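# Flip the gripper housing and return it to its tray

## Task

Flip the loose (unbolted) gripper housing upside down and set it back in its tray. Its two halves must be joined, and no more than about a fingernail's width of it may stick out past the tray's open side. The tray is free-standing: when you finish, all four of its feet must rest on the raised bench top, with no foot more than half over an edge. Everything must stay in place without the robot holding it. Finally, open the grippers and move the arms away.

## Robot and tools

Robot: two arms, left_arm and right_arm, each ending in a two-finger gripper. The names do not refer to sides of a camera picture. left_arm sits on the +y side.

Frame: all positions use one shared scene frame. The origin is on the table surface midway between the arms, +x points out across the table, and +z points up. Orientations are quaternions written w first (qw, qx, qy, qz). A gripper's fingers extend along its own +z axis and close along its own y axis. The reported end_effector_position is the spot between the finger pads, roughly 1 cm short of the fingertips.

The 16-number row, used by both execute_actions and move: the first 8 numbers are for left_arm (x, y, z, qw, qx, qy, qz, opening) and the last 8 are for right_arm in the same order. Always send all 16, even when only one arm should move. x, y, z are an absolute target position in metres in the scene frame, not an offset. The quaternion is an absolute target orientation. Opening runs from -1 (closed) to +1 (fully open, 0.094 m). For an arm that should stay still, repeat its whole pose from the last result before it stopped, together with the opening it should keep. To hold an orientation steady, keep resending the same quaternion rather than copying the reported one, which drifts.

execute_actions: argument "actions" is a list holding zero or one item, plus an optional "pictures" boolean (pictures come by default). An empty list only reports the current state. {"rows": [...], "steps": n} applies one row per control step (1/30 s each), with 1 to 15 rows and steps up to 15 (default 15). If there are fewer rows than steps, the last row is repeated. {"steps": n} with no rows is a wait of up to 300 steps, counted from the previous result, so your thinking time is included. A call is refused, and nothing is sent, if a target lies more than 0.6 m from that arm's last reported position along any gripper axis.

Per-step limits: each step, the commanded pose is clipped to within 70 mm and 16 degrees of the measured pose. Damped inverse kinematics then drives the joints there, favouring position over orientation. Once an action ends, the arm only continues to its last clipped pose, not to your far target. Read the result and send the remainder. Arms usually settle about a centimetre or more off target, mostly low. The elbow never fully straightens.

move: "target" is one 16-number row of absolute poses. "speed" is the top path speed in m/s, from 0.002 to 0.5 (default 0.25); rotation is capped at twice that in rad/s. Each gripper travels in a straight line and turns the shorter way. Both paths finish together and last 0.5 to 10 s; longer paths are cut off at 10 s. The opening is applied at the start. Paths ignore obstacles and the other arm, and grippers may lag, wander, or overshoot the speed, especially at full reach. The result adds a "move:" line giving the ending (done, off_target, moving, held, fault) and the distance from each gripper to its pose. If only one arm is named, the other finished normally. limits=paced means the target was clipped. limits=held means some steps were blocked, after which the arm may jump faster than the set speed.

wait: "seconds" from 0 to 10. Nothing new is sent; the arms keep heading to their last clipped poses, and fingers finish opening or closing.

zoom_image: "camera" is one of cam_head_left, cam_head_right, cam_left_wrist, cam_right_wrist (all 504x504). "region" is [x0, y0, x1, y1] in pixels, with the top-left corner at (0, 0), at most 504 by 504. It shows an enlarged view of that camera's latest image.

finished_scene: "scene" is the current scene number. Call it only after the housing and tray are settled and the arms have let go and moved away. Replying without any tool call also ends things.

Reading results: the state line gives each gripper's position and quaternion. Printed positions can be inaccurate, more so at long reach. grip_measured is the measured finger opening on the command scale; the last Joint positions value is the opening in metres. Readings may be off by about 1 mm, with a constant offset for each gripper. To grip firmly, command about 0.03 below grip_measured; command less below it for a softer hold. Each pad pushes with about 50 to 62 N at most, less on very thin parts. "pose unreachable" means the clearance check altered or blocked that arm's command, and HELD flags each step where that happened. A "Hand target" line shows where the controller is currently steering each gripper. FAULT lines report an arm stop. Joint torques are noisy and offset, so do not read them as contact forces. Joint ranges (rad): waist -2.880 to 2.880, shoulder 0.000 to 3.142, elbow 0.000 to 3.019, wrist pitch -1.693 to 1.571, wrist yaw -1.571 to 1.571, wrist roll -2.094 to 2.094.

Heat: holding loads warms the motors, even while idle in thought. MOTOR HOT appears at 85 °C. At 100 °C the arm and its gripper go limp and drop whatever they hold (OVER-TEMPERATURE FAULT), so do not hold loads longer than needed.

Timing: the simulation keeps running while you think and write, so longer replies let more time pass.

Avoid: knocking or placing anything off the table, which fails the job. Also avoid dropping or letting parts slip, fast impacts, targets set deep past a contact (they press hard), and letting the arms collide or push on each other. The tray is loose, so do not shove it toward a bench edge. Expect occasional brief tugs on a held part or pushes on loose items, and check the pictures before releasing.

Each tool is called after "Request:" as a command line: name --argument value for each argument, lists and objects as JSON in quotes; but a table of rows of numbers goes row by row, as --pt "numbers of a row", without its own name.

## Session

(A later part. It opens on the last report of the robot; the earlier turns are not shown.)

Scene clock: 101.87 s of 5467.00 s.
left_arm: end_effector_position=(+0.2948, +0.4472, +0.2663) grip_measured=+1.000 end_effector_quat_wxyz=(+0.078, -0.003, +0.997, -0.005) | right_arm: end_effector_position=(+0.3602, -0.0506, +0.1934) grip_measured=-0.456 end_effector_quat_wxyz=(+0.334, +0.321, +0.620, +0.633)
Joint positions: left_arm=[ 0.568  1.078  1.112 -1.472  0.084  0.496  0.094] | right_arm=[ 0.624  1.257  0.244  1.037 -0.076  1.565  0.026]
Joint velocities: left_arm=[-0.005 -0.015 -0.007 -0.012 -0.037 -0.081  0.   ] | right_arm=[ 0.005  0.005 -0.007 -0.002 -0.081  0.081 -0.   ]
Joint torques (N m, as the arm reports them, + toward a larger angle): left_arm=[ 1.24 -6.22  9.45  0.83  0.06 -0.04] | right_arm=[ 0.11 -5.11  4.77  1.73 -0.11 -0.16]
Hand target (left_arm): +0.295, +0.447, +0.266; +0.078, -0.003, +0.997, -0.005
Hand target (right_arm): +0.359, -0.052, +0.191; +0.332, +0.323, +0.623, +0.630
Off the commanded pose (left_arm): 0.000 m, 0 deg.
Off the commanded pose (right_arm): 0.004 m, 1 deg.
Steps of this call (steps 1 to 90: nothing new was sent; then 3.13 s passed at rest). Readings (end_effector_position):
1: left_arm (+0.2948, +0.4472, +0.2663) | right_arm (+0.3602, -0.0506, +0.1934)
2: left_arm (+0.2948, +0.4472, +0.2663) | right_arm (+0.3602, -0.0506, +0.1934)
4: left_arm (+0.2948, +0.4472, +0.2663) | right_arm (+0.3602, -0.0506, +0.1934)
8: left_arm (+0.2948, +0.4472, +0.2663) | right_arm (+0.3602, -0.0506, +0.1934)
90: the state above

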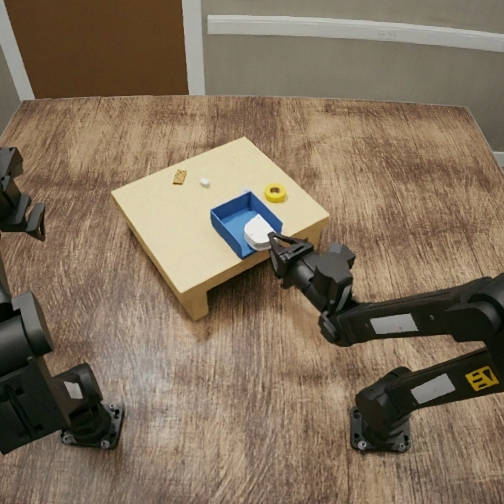

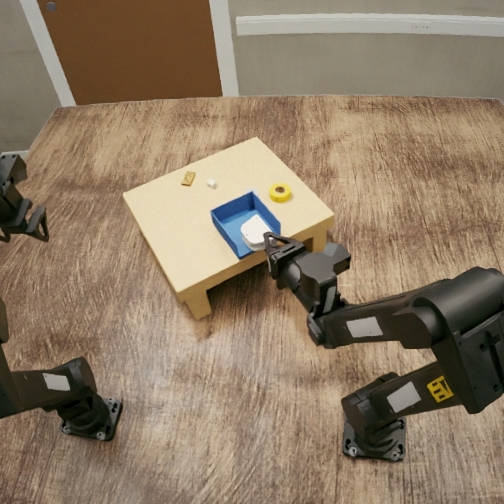

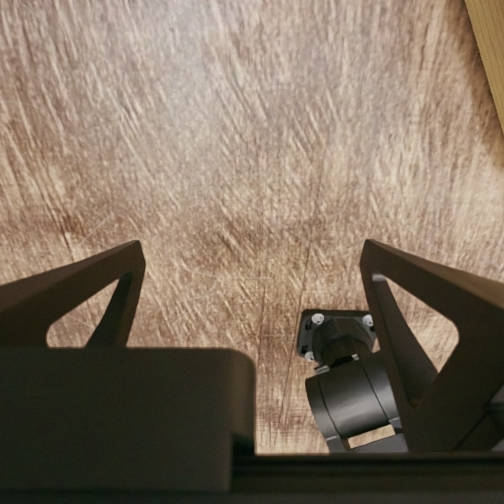

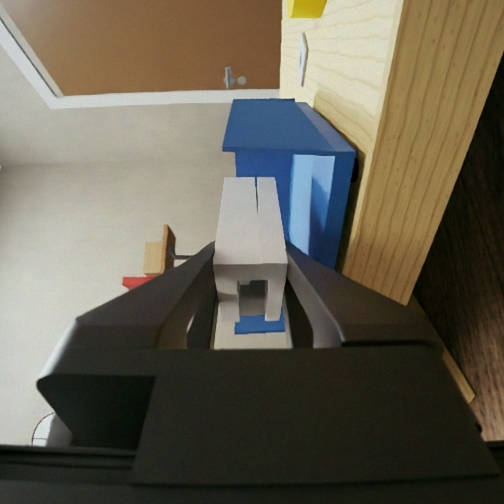

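Request:
move --target '[0.2948,0.4472,0.2663,0.078,-0.003,0.997,-0.005,1,0.352,-0.056,0.30,0.3265,0.3265,0.6272,0.6272,-0.485]' --speed 0.12

Request:
move --target '[0.2948,0.4472,0.2663,0.078,-0.003,0.997,-0.005,1,0.350,-0.040,0.30,0.6744,-0.2126,0.6744,0.2126,-0.485]' --speed 0.4

Request:
move --target '[0.2948,0.4472,0.2663,0.078,-0.003,0.997,-0.005,1,0.350,-0.022,0.29,0.6272,-0.6272,0.3265,-0.3265,-0.485]' --speed 0.4

Scene clock: 106.03 s of 5467.00 s.
left_arm: end_effector_position=(+0.2948, +0.4472, +0.2663) grip_measured=+1.000 end_effector_quat_wxyz=(+0.078, -0.003, +0.997, -0.005) | right_arm: end_effector_position=(+0.3402, -0.0614, +0.2757) grip_measured=-0.456 end_effector_quat_wxyz=(+0.321, +0.332, +0.640, +0.615)
Joint positions: left_arm=[ 0.568  1.078  1.112 -1.472  0.084  0.496  0.094] | right_arm=[ 0.624  0.789  0.352  0.398 -0.081  1.565  0.026]
Joint velocities: left_arm=[ 0.005 -0.015 -0.012 -0.002  0.037 -0.037  0.   ] | right_arm=[-0.005 -0.005 -0.007  0.007 -0.007 -0.066  0.001]
Joint torques (N m, as the arm reports them, + toward a larger angle): left_arm=[ 1.26 -6.42  9.47  0.75  0.05 -0.04] | right_arm=[-0.15 -1.45 11.88  1.78 -0.16 -0.1 ]
Hand target (left_arm): +0.295, +0.447, +0.266; +0.078, -0.003, +0.997, -0.005
Hand target (right_arm): +0.348, -0.058, +0.302; +0.326, +0.326, +0.627, +0.627
Off the commanded pose (left_arm): 0.000 m, 0 deg.
Off the commanded pose (right_arm): 0.028 m, 2 deg.
move: off_target (right_arm)

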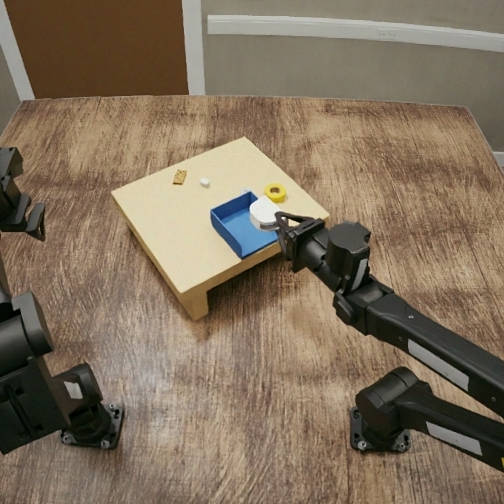

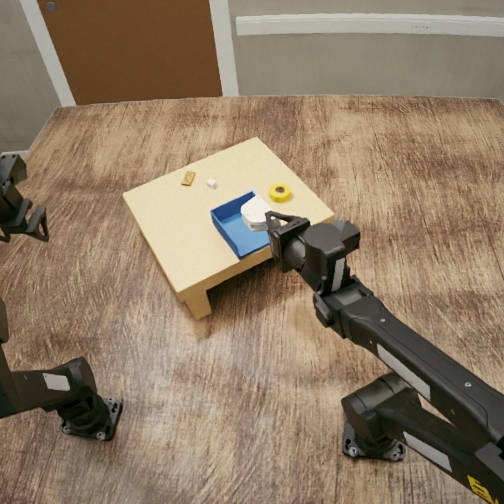

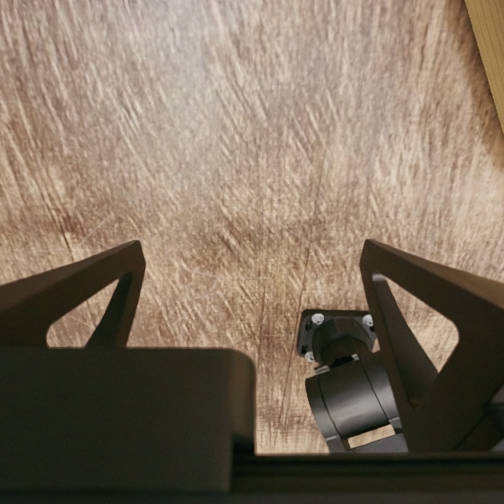

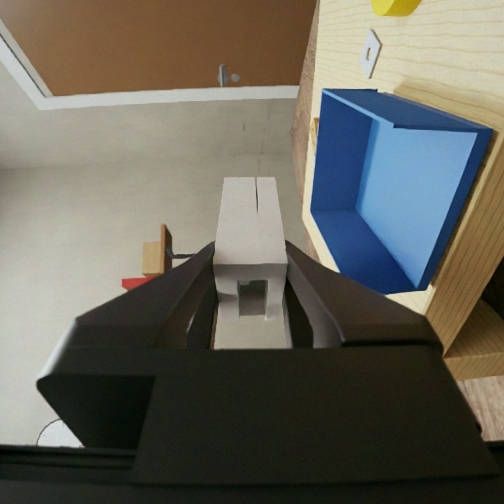

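Scene clock: 108.67 s of 5467.00 s.
left_arm: end_effector_position=(+0.2948, +0.4472, +0.2663) grip_measured=+1.000 end_effector_quat_wxyz=(+0.078, -0.003, +0.997, -0.005) | right_arm: end_effector_position=(+0.3392, -0.0505, +0.2641) grip_measured=-0.455 end_effector_quat_wxyz=(+0.650, -0.211, +0.700, +0.207)
Joint positions: left_arm=[ 0.568  1.078  1.112 -1.472  0.084  0.496  0.094] | right_arm=[ 0.675  0.823  0.352  0.403 -0.02   0.013  0.026]
Joint velocities: left_arm=[-0.015 -0.015 -0.012 -0.007 -0.007  0.051  0.   ] | right_arm=[-0.015 -0.015 -0.022 -0.012 -0.066  0.037 -0.001]
Joint torques (N m, as the arm reports them, + toward a larger angle): left_arm=[ 1.36 -6.39  9.47  0.77  0.06 -0.05] | right_arm=[ 0.82 -1.28 12.5   2.71 -0.09 -0.16]
Hand target (left_arm): +0.295, +0.447, +0.266; +0.078, -0.003, +0.997, -0.005
Hand target (right_arm): +0.347, -0.042, +0.300; +0.674, -0.212, +0.675, +0.213
Off the commanded pose (left_arm): 0.000 m, 0 deg.
Off the commanded pose (right_arm): 0.039 m, 4 deg.
move: off_target (right_arm)

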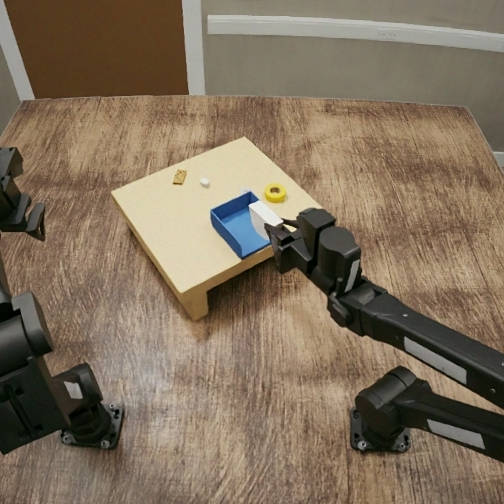

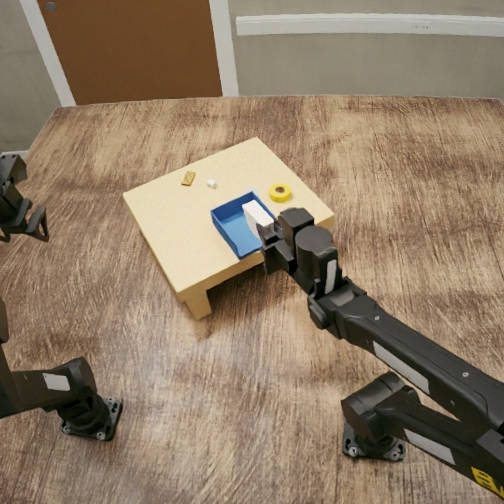

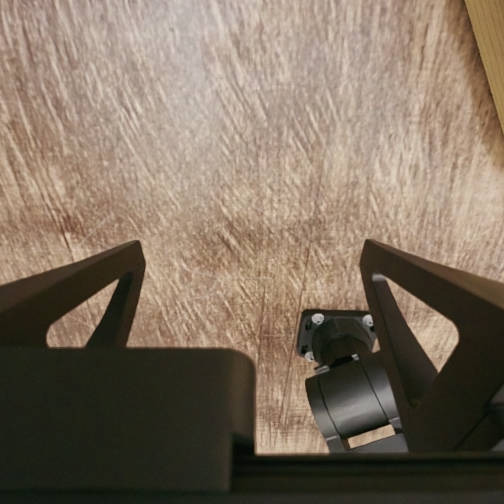

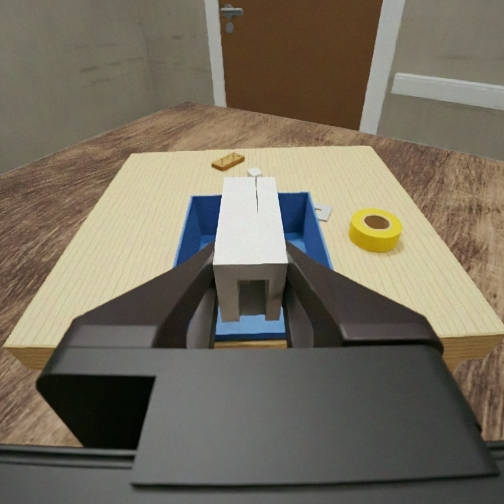

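Scene clock: 111.33 s of 5467.00 s.
left_arm: end_effector_position=(+0.2948, +0.4472, +0.2663) grip_measured=+1.000 end_effector_quat_wxyz=(+0.078, -0.003, +0.997, -0.005) | right_arm: end_effector_position=(+0.3392, -0.0340, +0.2557) grip_measured=-0.455 end_effector_quat_wxyz=(+0.606, -0.644, +0.345, -0.316)
Joint positions: left_arm=[ 0.568  1.078  1.112 -1.472  0.084  0.496  0.094] | right_arm=[ 0.735  0.888  0.352  0.469  0.042 -1.557  0.026]
Joint velocities: left_arm=[-0.015 -0.005  0.012  0.002  0.022 -0.037  0.   ] | right_arm=[ 0.005 -0.015 -0.002 -0.007  0.007 -0.007 -0.   ]
Joint torques (N m, as the arm reports them, + toward a larger angle): left_arm=[ 1.26 -6.38  9.44  0.77  0.07 -0.05] | right_arm=[ 0.84 -1.94 12.17  2.71 -0.17 -0.09]
Hand target (left_arm): +0.295, +0.447, +0.266; +0.078, -0.003, +0.997, -0.005
Hand target (right_arm): +0.347, -0.024, +0.290; +0.627, -0.627, +0.327, -0.327
Off the commanded pose (left_arm): 0.000 m, 0 deg.
Off the commanded pose (right_arm): 0.038 m, 4 deg.
move: off_target (right_arm)

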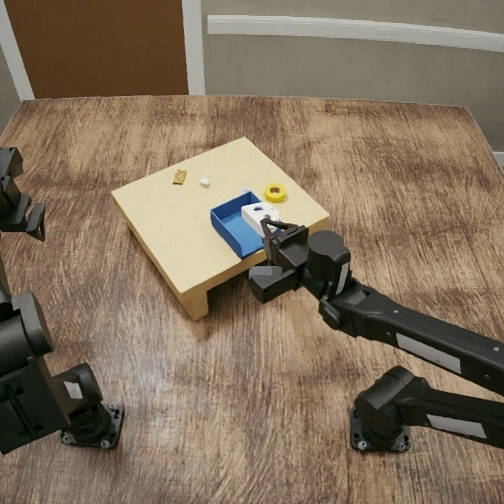

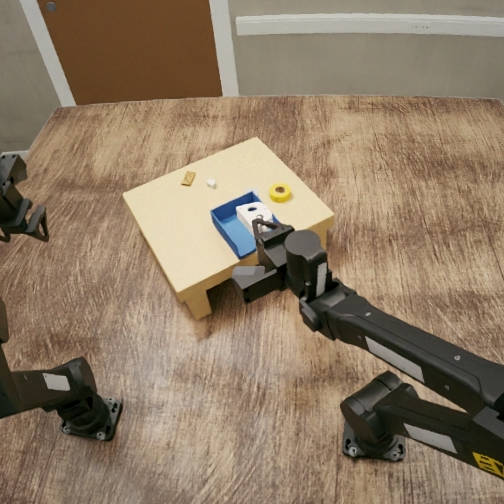

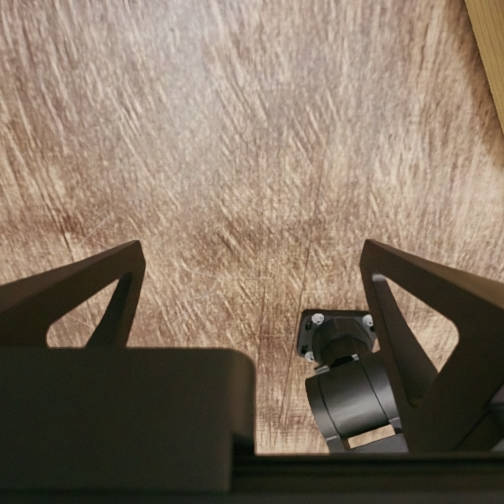

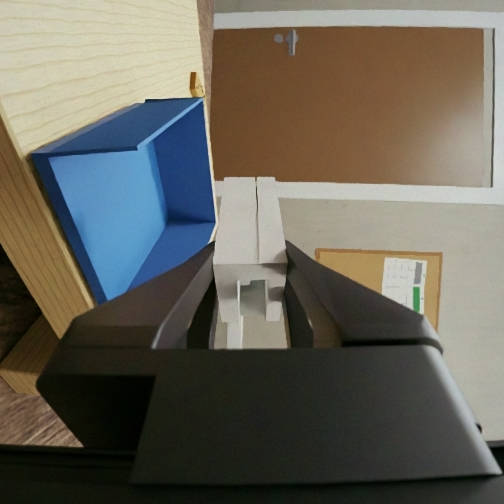

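Request:
move --target '[0.2948,0.4472,0.2663,0.078,-0.003,0.997,-0.005,1,0.348,-0.018,0.197,0.6272,-0.6272,0.3265,-0.3265,-0.485]' --speed 0.07

Scene clock: 116.30 s of 5467.00 s.
left_arm: end_effector_position=(+0.2948, +0.4472, +0.2663) grip_measured=+1.000 end_effector_quat_wxyz=(+0.078, -0.003, +0.997, -0.005) | right_arm: end_effector_position=(+0.3521, -0.0182, +0.1936) grip_measured=-0.455 end_effector_quat_wxyz=(+0.624, -0.629, +0.333, -0.323)
Joint positions: left_arm=[ 0.568  1.078  1.112 -1.472  0.084  0.496  0.094] | right_arm=[ 0.749  1.249  0.281  0.955  0.049 -1.561  0.026]
Joint velocities: left_arm=[ 0.005 -0.005 -0.007  0.002 -0.022  0.022  0.   ] | right_arm=[-0.005 -0.005 -0.007  0.051 -0.037 -0.022 -0.   ]
Joint torques (N m, as the arm reports them, + toward a larger angle): left_arm=[ 1.29 -6.39  9.45  0.78  0.06 -0.04] | right_arm=[ 1.07 -4.51  5.19  2.66  0.17 -0.07]
Hand target (left_arm): +0.295, +0.447, +0.266; +0.078, -0.003, +0.997, -0.005
Hand target (right_arm): +0.349, -0.017, +0.195; +0.627, -0.627, +0.327, -0.327
Off the commanded pose (left_arm): 0.000 m, 0 deg.
Off the commanded pose (right_arm): 0.005 m, 1 deg.
After step 90, 0.77 s passed at rest.
move: done

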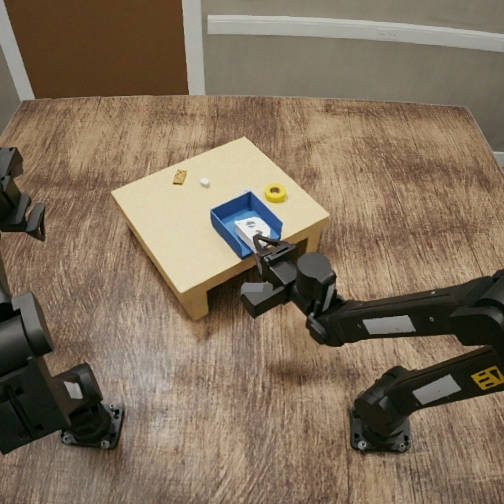

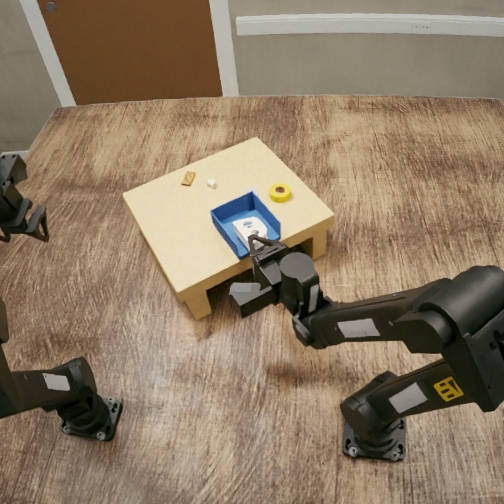

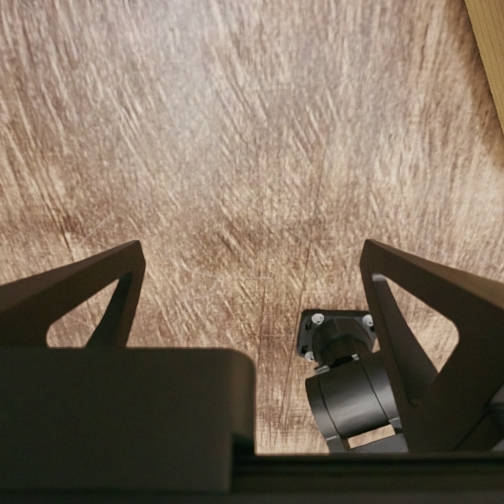

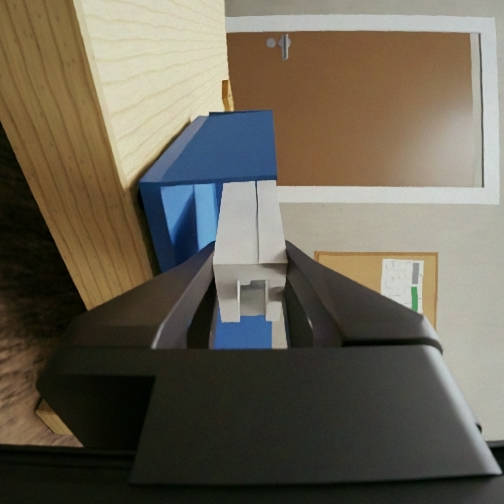

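Request:
move --target '[0.2948,0.4472,0.2663,0.078,-0.003,0.997,-0.005,1,0.3452,-0.0225,0.179,0.6272,-0.6272,0.3265,-0.3265,-0.485]' --speed 0.02

Scene clock: 119.17 s of 5467.00 s.
left_arm: end_effector_position=(+0.2948, +0.4472, +0.2663) grip_measured=+1.000 end_effector_quat_wxyz=(+0.078, -0.003, +0.997, -0.005) | right_arm: end_effector_position=(+0.3470, -0.0221, +0.1800) grip_measured=-0.455 end_effector_quat_wxyz=(+0.627, -0.626, +0.332, -0.324)
Joint positions: left_arm=[ 0.568  1.078  1.112 -1.472  0.084  0.496  0.094] | right_arm=[ 0.749  1.308  0.251  1.053  0.049 -1.561  0.026]
Joint velocities: left_arm=[-0.005 -0.015  0.022 -0.012  0.051  0.037  0.   ] | right_arm=[-0.005 -0.015  0.002  0.002 -0.007 -0.066  0.001]
Joint torques (N m, as the arm reports them, + toward a larger angle): left_arm=[ 1.32 -6.34  9.44  0.78  0.06 -0.05] | right_arm=[ 0.36 -4.5   4.52  2.64 -0.13 -0.07]
Hand target (left_arm): +0.295, +0.447, +0.266; +0.078, -0.003, +0.997, -0.005
Hand target (right_arm): +0.345, -0.022, +0.178; +0.627, -0.627, +0.327, -0.327
Off the commanded pose (left_arm): 0.000 m, 0 deg.
Off the commanded pose (right_arm): 0.002 m, 1 deg.
move: done

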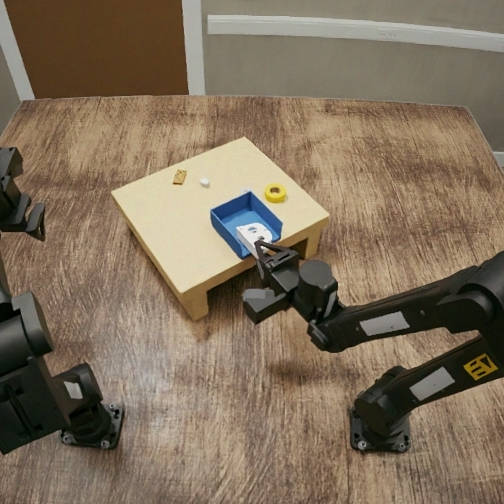

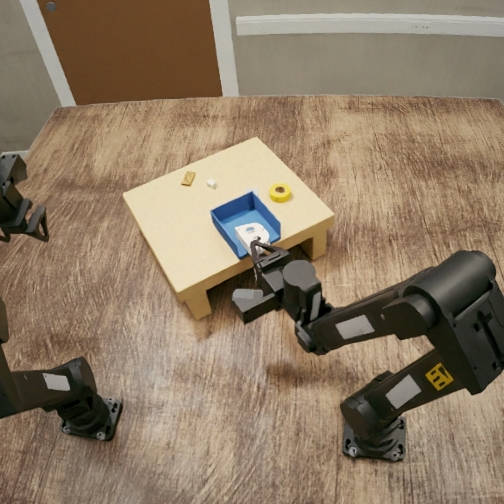

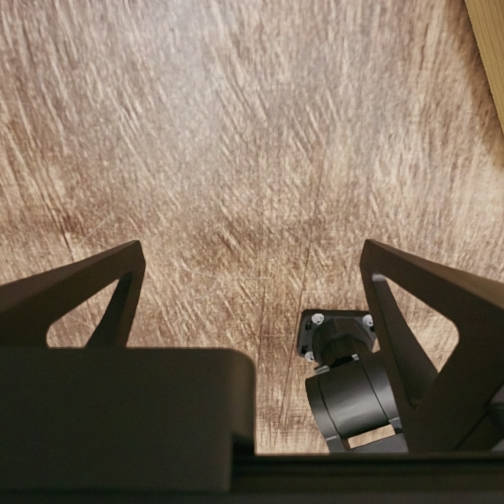

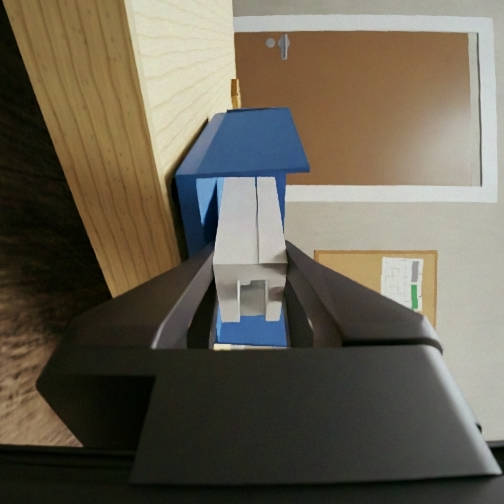

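Request:
move --target '[0.2948,0.4472,0.2663,0.078,-0.003,0.997,-0.005,1,0.3495,-0.0198,0.174,0.6272,-0.6272,0.3265,-0.3265,-0.485]' --speed 0.01

Scene clock: 122.53 s of 5467.00 s.
left_arm: end_effector_position=(+0.2948, +0.4472, +0.2663) grip_measured=+1.000 end_effector_quat_wxyz=(+0.078, -0.003, +0.997, -0.005) | right_arm: end_effector_position=(+0.3482, -0.0209, +0.1753) grip_measured=-0.455 end_effector_quat_wxyz=(+0.628, -0.626, +0.330, -0.325)
Joint positions: left_arm=[ 0.568  1.078  1.112 -1.472  0.084  0.496  0.094] | right_arm=[ 0.749  1.343  0.251  1.091  0.048 -1.562  0.026]
Joint velocities: left_arm=[ 0.005  0.015 -0.017  0.007  0.051 -0.066  0.   ] | right_arm=[-0.015  0.015 -0.007  0.012 -0.007  0.051 -0.   ]
Joint torques (N m, as the arm reports them, + toward a larger angle): left_arm=[ 1.37 -6.26  9.46  0.78  0.06 -0.04] | right_arm=[ 0.24 -4.16  4.89  2.51 -0.18 -0.06]
Hand target (left_arm): +0.295, +0.447, +0.266; +0.078, -0.003, +0.997, -0.005
Hand target (right_arm): +0.350, -0.020, +0.174; +0.627, -0.627, +0.327, -0.326
Off the commanded pose (left_arm): 0.000 m, 0 deg.
Off the commanded pose (right_arm): 0.002 m, 1 deg.
move: done

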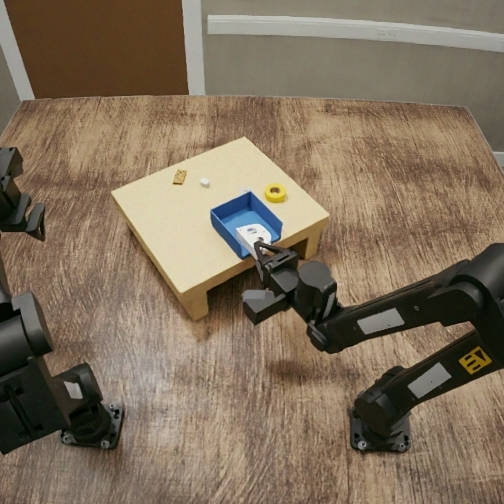

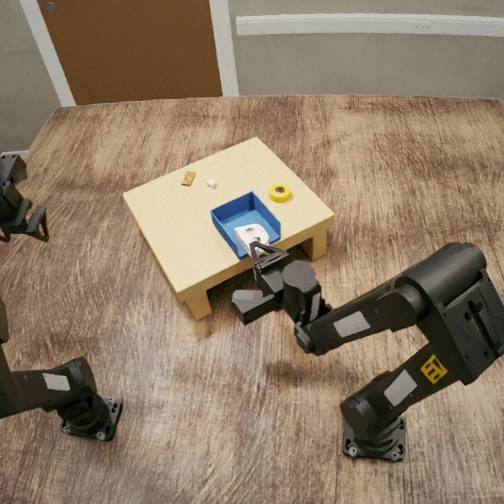

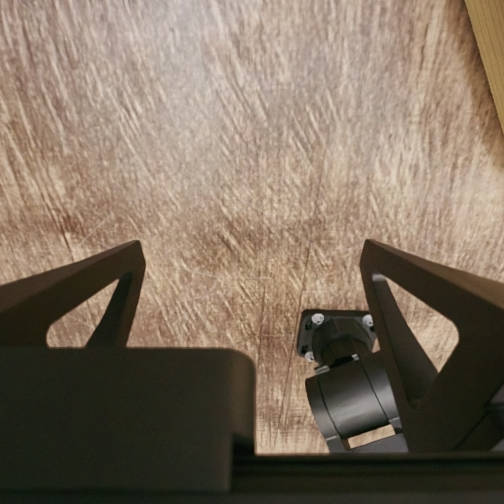

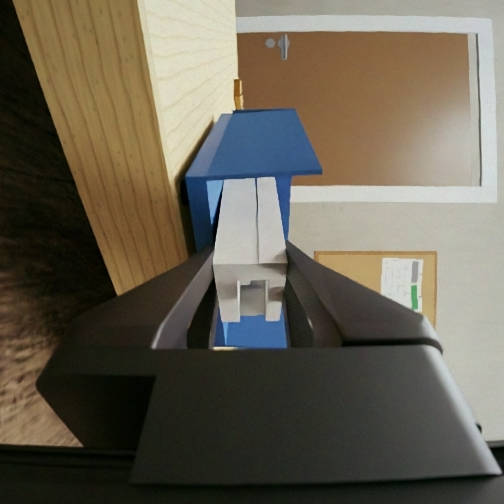

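Request:
move --target '[0.2948,0.4472,0.2663,0.078,-0.003,0.997,-0.005,1,0.352,-0.018,0.171,0.6272,-0.6272,0.3265,-0.3265,-0.485]' --speed 0.008

Request:
execute_actions --actions '[{"rows":[[0.2948,0.4472,0.2663,0.078,-0.003,0.997,-0.005,1,0.352,-0.018,0.171,0.6272,-0.6272,0.3265,-0.3265,-0.42],[0.2948,0.4472,0.2663,0.078,-0.003,0.997,-0.005,1,0.352,-0.018,0.171,0.6272,-0.6272,0.3265,-0.3265,-0.40],[0.2948,0.4472,0.2663,0.078,-0.003,0.997,-0.005,1,0.352,-0.018,0.171,0.6272,-0.6272,0.3265,-0.3265,-0.37],[0.2948,0.4472,0.2663,0.078,-0.003,0.997,-0.005,1,0.352,-0.018,0.171,0.6272,-0.6272,0.3265,-0.3265,-0.34],[0.2948,0.4472,0.2663,0.078,-0.003,0.997,-0.005,1,0.352,-0.018,0.171,0.6272,-0.6272,0.3265,-0.3265,-0.3]],"steps":15}]'

Scene clock: 127.03 s of 5467.00 s.
left_arm: end_effector_position=(+0.2948, +0.4472, +0.2663) grip_measured=+1.000 end_effector_quat_wxyz=(+0.078, -0.003, +0.997, -0.005) | right_arm: end_effector_position=(+0.3489, -0.0204, +0.1742) grip_measured=-0.455 end_effector_quat_wxyz=(+0.630, -0.624, +0.328, -0.327)
Joint positions: left_arm=[ 0.568  1.078  1.112 -1.472  0.084  0.496  0.094] | right_arm=[ 0.749  1.362  0.251  1.117  0.048 -1.565  0.026]
Joint velocities: left_arm=[-0.005 -0.024 -0.012 -0.012  0.007 -0.066  0.   ] | right_arm=[ 0.005  0.005 -0.007  0.007 -0.007 -0.007  0.   ]
Joint torques (N m, as the arm reports them, + toward a larger angle): left_arm=[ 1.21 -6.35  9.48  0.78  0.06 -0.06] | right_arm=[ 0.05 -3.77  5.19  2.21 -0.18 -0.03]
Hand target (left_arm): +0.295, +0.447, +0.266; +0.078, -0.003, +0.997, -0.005
Hand target (right_arm): +0.352, -0.018, +0.171; +0.627, -0.627, +0.327, -0.327
Off the commanded pose (left_arm): 0.000 m, 0 deg.
Off the commanded pose (right_arm): 0.005 m, 1 deg.
After step 90, 0.47 s passed at rest.
move: done

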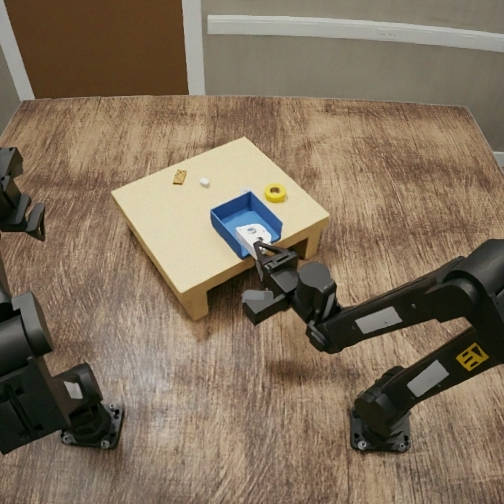

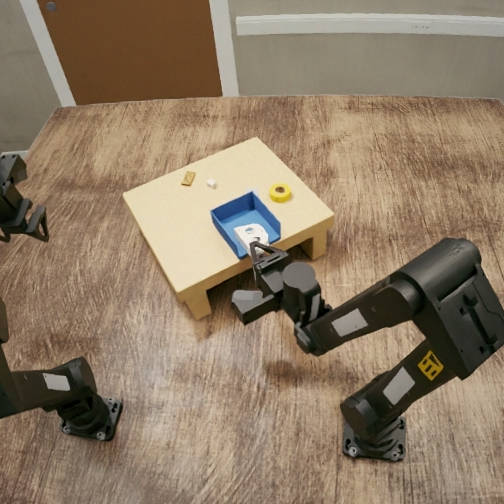

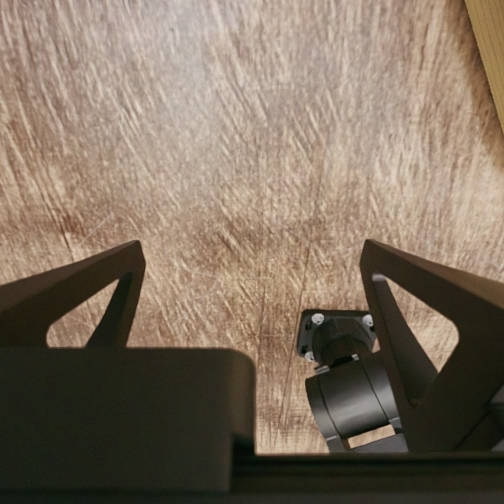

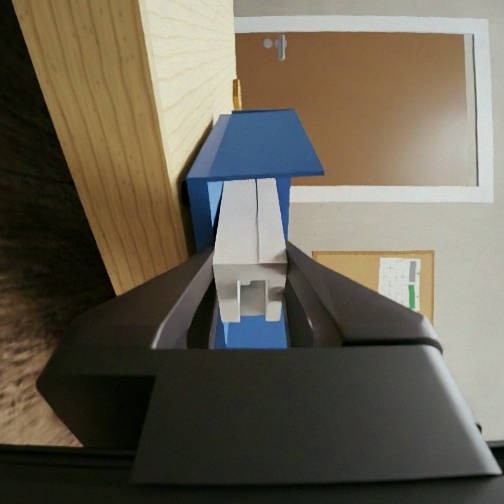

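Scene clock: 127.53 s of 5467.00 s.
left_arm: end_effector_position=(+0.2948, +0.4472, +0.2663) grip_measured=+1.000 end_effector_quat_wxyz=(+0.078, -0.003, +0.997, -0.005) | right_arm: end_effector_position=(+0.3491, -0.0201, +0.1706) grip_measured=-0.301 end_effector_quat_wxyz=(+0.627, -0.627, +0.329, -0.325)
Joint positions: left_arm=[ 0.568  1.078  1.112 -1.472  0.084  0.496  0.094] | right_arm=[ 0.749  1.371  0.251  1.117  0.047 -1.565  0.033]
Joint velocities: left_arm=[ 0.005 -0.005  0.012 -0.017 -0.051 -0.007  0.   ] | right_arm=[ 0.005 -0.005 -0.017 -0.002 -0.037 -0.022 -0.001]
Joint torques (N m, as the arm reports them, + toward a larger angle): left_arm=[ 1.39 -6.28  9.52  0.78  0.06 -0.04] | right_arm=[ 0.09 -4.46  5.02  2.2  -0.16 -0.03]
Hand target (left_arm): +0.295, +0.447, +0.266; +0.078, -0.003, +0.997, -0.005
Hand target (right_arm): +0.352, -0.018, +0.171; +0.627, -0.627, +0.326, -0.326
Off the commanded pose (left_arm): 0.000 m, 0 deg.
Off the commanded pose (right_arm): 0.004 m, 0 deg.
Steps of this call (steps 1 to 15: all 15 steps of this action). Readings (end_effector_position):
1: left_arm (+0.2948, +0.4472, +0.2663) | right_arm (+0.3489, -0.0204, +0.1742)
2: left_arm (+0.2948, +0.4472, +0.2663) | right_arm (+0.3489, -0.0203, +0.1737)
4: left_arm (+0.2948, +0.4472, +0.2663) | right_arm (+0.3489, -0.0202, +0.1723)
8: left_arm (+0.2948, +0.4472, +0.2663) | right_arm (+0.3491, -0.0201, +0.1706)
15: the state above

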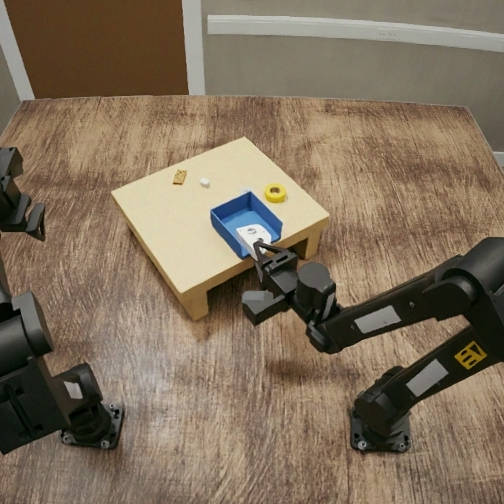

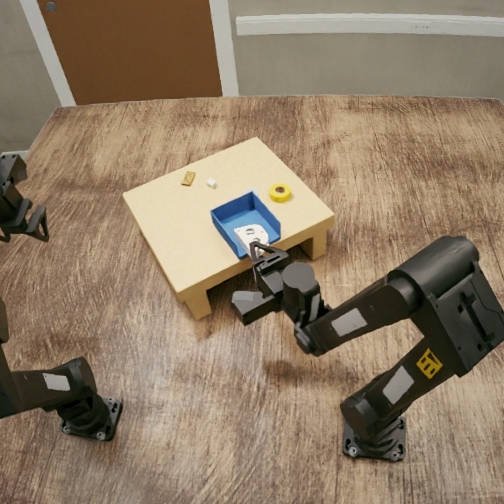

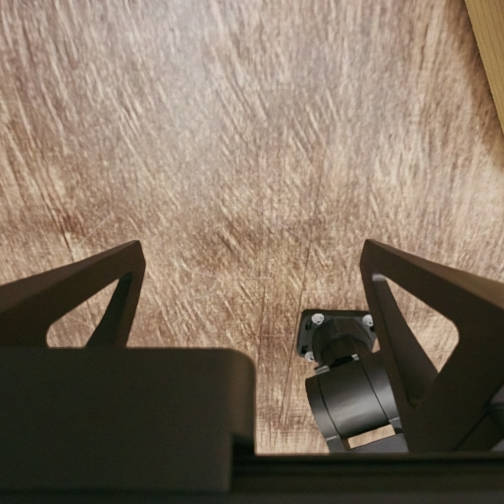

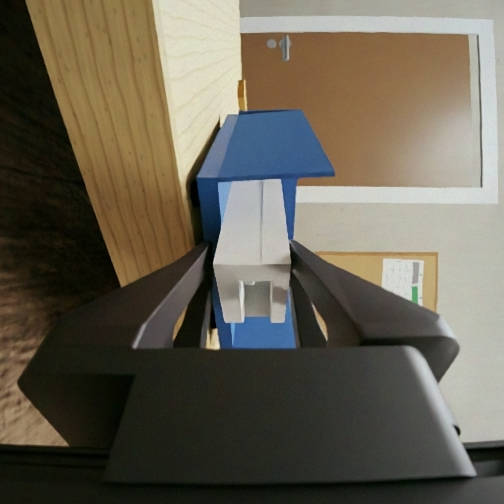

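Upper finger is tilting it; open more.

Request:
execute_actions --actions '[{"rows":[[0.2948,0.4472,0.2663,0.078,-0.003,0.997,-0.005,1,0.349,-0.020,0.172,0.6272,-0.6272,0.3265,-0.3265,-0.25],[0.2948,0.4472,0.2663,0.078,-0.003,0.997,-0.005,1,0.349,-0.020,0.172,0.6272,-0.6272,0.3265,-0.3265,-0.2],[0.2948,0.4472,0.2663,0.078,-0.003,0.997,-0.005,1,0.349,-0.020,0.172,0.6272,-0.6272,0.3265,-0.3265,-0.14]],"steps":15}]'

Scene clock: 129.97 s of 5467.00 s.
left_arm: end_effector_position=(+0.2948, +0.4472, +0.2663) grip_measured=+1.000 end_effector_quat_wxyz=(+0.078, -0.003, +0.997, -0.005) | right_arm: end_effector_position=(+0.3491, -0.0201, +0.1706) grip_measured=-0.141 end_effector_quat_wxyz=(+0.627, -0.627, +0.329, -0.325)
Joint positions: left_arm=[ 0.568  1.078  1.112 -1.472  0.084  0.496  0.094] | right_arm=[ 0.749  1.371  0.251  1.117  0.047 -1.565  0.04 ]
Joint velocities: left_arm=[-0.005  0.015  0.012 -0.012  0.007  0.051  0.   ] | right_arm=[-0.005 -0.005 -0.007 -0.007 -0.007  0.022 -0.001]
Joint torques (N m, as the arm reports them, + toward a larger angle): left_arm=[ 1.2  -6.29  9.48  0.79  0.05 -0.04] | right_arm=[ 0.23 -5.94  4.51  1.93 -0.11 -0.03]
Hand target (left_arm): +0.295, +0.447, +0.266; +0.078, -0.003, +0.997, -0.005
Hand target (right_arm): +0.349, -0.020, +0.172; +0.627, -0.627, +0.327, -0.327
Off the commanded pose (left_arm): 0.000 m, 0 deg.
Off the commanded pose (right_arm): 0.001 m, 0 deg.
Steps of this call (steps 1 to 58: nothing new was sent; steps 59 to 73: all 15 steps of this action). Readings (end_effector_position):
59: left_arm (+0.2948, +0.4472, +0.2663) | right_arm (+0.3491, -0.0201, +0.1706)
60: left_arm (+0.2948, +0.4472, +0.2663) | right_arm (+0.3491, -0.0201, +0.1706)
62: left_arm (+0.2948, +0.4472, +0.2663) | right_arm (+0.3491, -0.0201, +0.1706)
66: left_arm (+0.2948, +0.4472, +0.2663) | right_arm (+0.3491, -0.0201, +0.1706)
73: the state above

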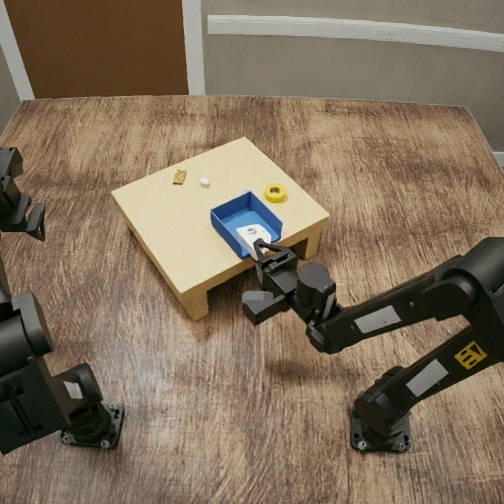

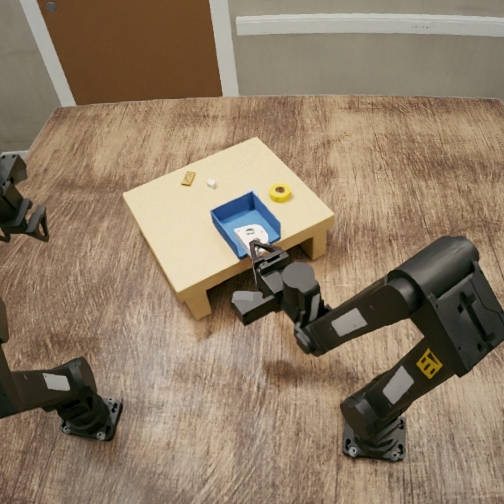

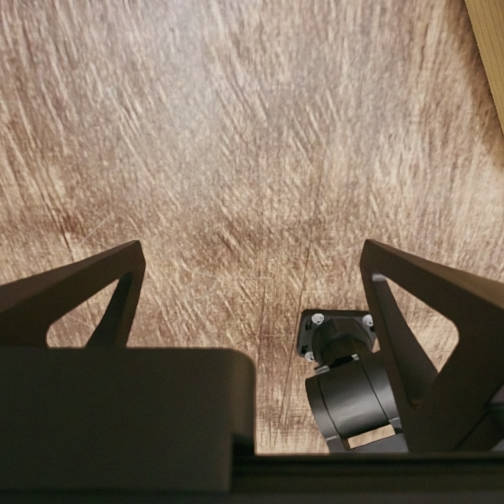

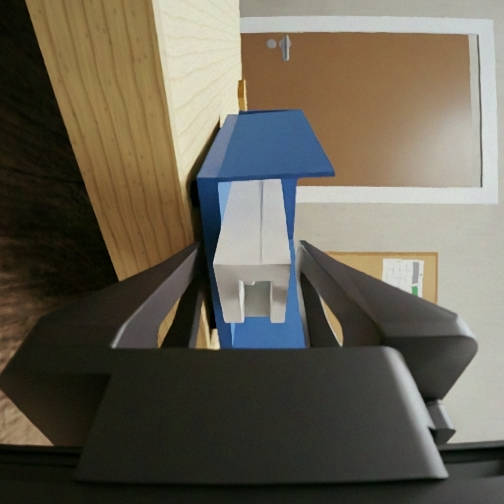

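Request:
move --target '[0.2948,0.4472,0.2663,0.078,-0.003,0.997,-0.005,1,0.312,-0.046,0.173,0.6272,-0.6272,0.3265,-0.3265,-0.1]' --speed 0.06

Request:
move --target '[0.2948,0.4472,0.2663,0.078,-0.003,0.997,-0.005,1,0.324,-0.054,0.197,0.1656,-0.2961,0.9392,0.0522,-0.4]' --speed 0.4

Scene clock: 133.17 s of 5467.00 s.
left_arm: end_effector_position=(+0.2948, +0.4472, +0.2663) grip_measured=+1.000 end_effector_quat_wxyz=(+0.078, -0.003, +0.997, -0.005) | right_arm: end_effector_position=(+0.3148, -0.0468, +0.1761) grip_measured=-0.101 end_effector_quat_wxyz=(+0.631, -0.622, +0.328, -0.327)
Joint positions: left_arm=[ 0.568  1.078  1.112 -1.472  0.084  0.496  0.094] | right_arm=[ 0.749  1.215  0.143  1.083  0.049 -1.565  0.042]
Joint velocities: left_arm=[-0.005 -0.005  0.002  0.007  0.022  0.051  0.   ] | right_arm=[ 0.024 -0.005  0.007  0.002 -0.051 -0.051 -0.001]
Joint torques (N m, as the arm reports them, + toward a larger angle): left_arm=[ 1.3  -6.4   9.51  0.78  0.05 -0.05] | right_arm=[ 1.07 -3.81  4.37  1.69  0.17 -0.03]
Hand target (left_arm): +0.295, +0.447, +0.266; +0.078, -0.003, +0.997, -0.005
Hand target (right_arm): +0.312, -0.046, +0.173; +0.627, -0.627, +0.327, -0.326
Off the commanded pose (left_arm): 0.000 m, 0 deg.
Off the commanded pose (right_arm): 0.004 m, 1 deg.
move: done

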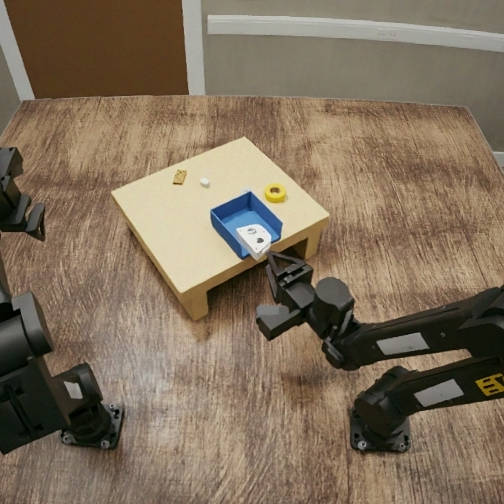

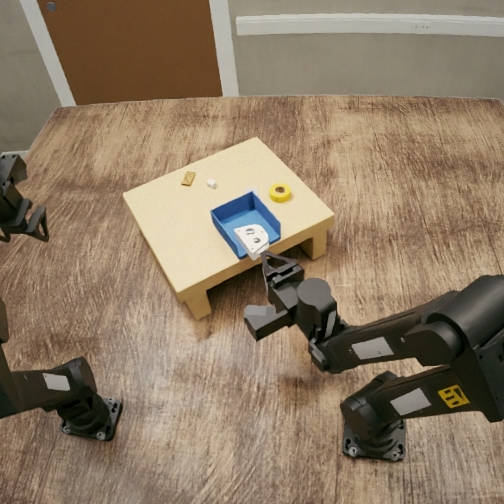

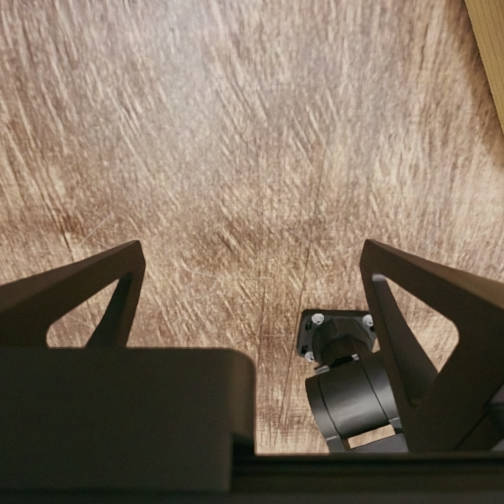

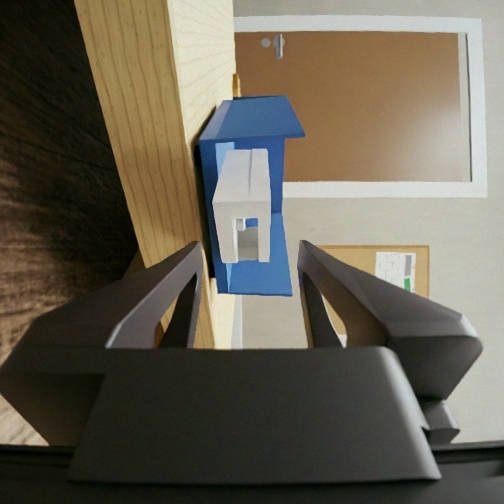

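Scene clock: 136.13 s of 5467.00 s.
left_arm: end_effector_position=(+0.2948, +0.4472, +0.2663) grip_measured=+1.000 end_effector_quat_wxyz=(+0.078, -0.003, +0.997, -0.005) | right_arm: end_effector_position=(+0.3122, -0.0614, +0.1775) grip_measured=-0.399 end_effector_quat_wxyz=(+0.149, -0.306, +0.939, +0.054)
Joint positions: left_arm=[ 0.568  1.078  1.112 -1.472  0.084  0.496  0.094] | right_arm=[ 0.69   1.136  0.894 -1.011 -0.019 -0.03   0.028]
Joint velocities: left_arm=[-0.005 -0.005 -0.002 -0.002 -0.066 -0.007  0.   ] | right_arm=[-0.015 -0.005 -0.007 -0.007 -0.022  0.022 -0.001]
Joint torques (N m, as the arm reports them, + toward a larger angle): left_arm=[ 1.31 -6.32  9.46  0.76  0.05 -0.05] | right_arm=[-0.1  -5.85 11.74  0.78 -0.16  0.03]
Hand target (left_arm): +0.295, +0.447, +0.266; +0.078, -0.003, +0.997, -0.005
Hand target (right_arm): +0.325, -0.054, +0.196; +0.164, -0.298, +0.938, +0.061
Off the commanded pose (left_arm): 0.000 m, 0 deg.
Off the commanded pose (right_arm): 0.024 m, 2 deg.
move: off_target (right_arm)

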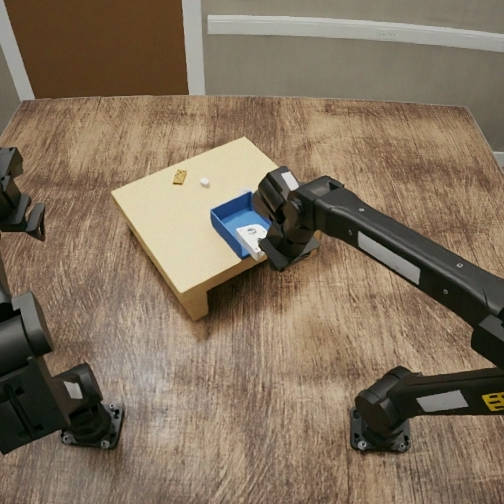

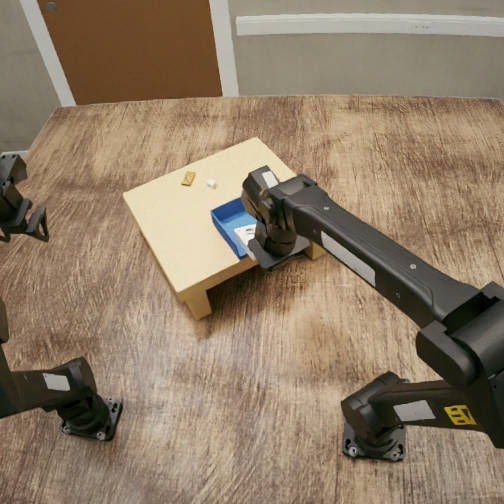

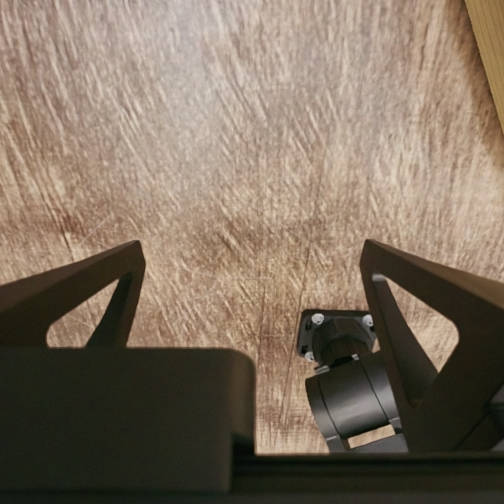

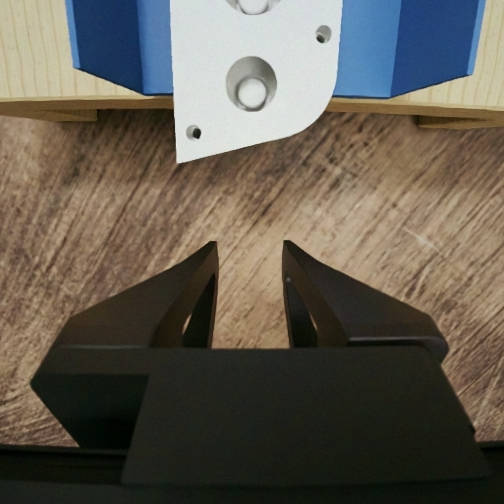

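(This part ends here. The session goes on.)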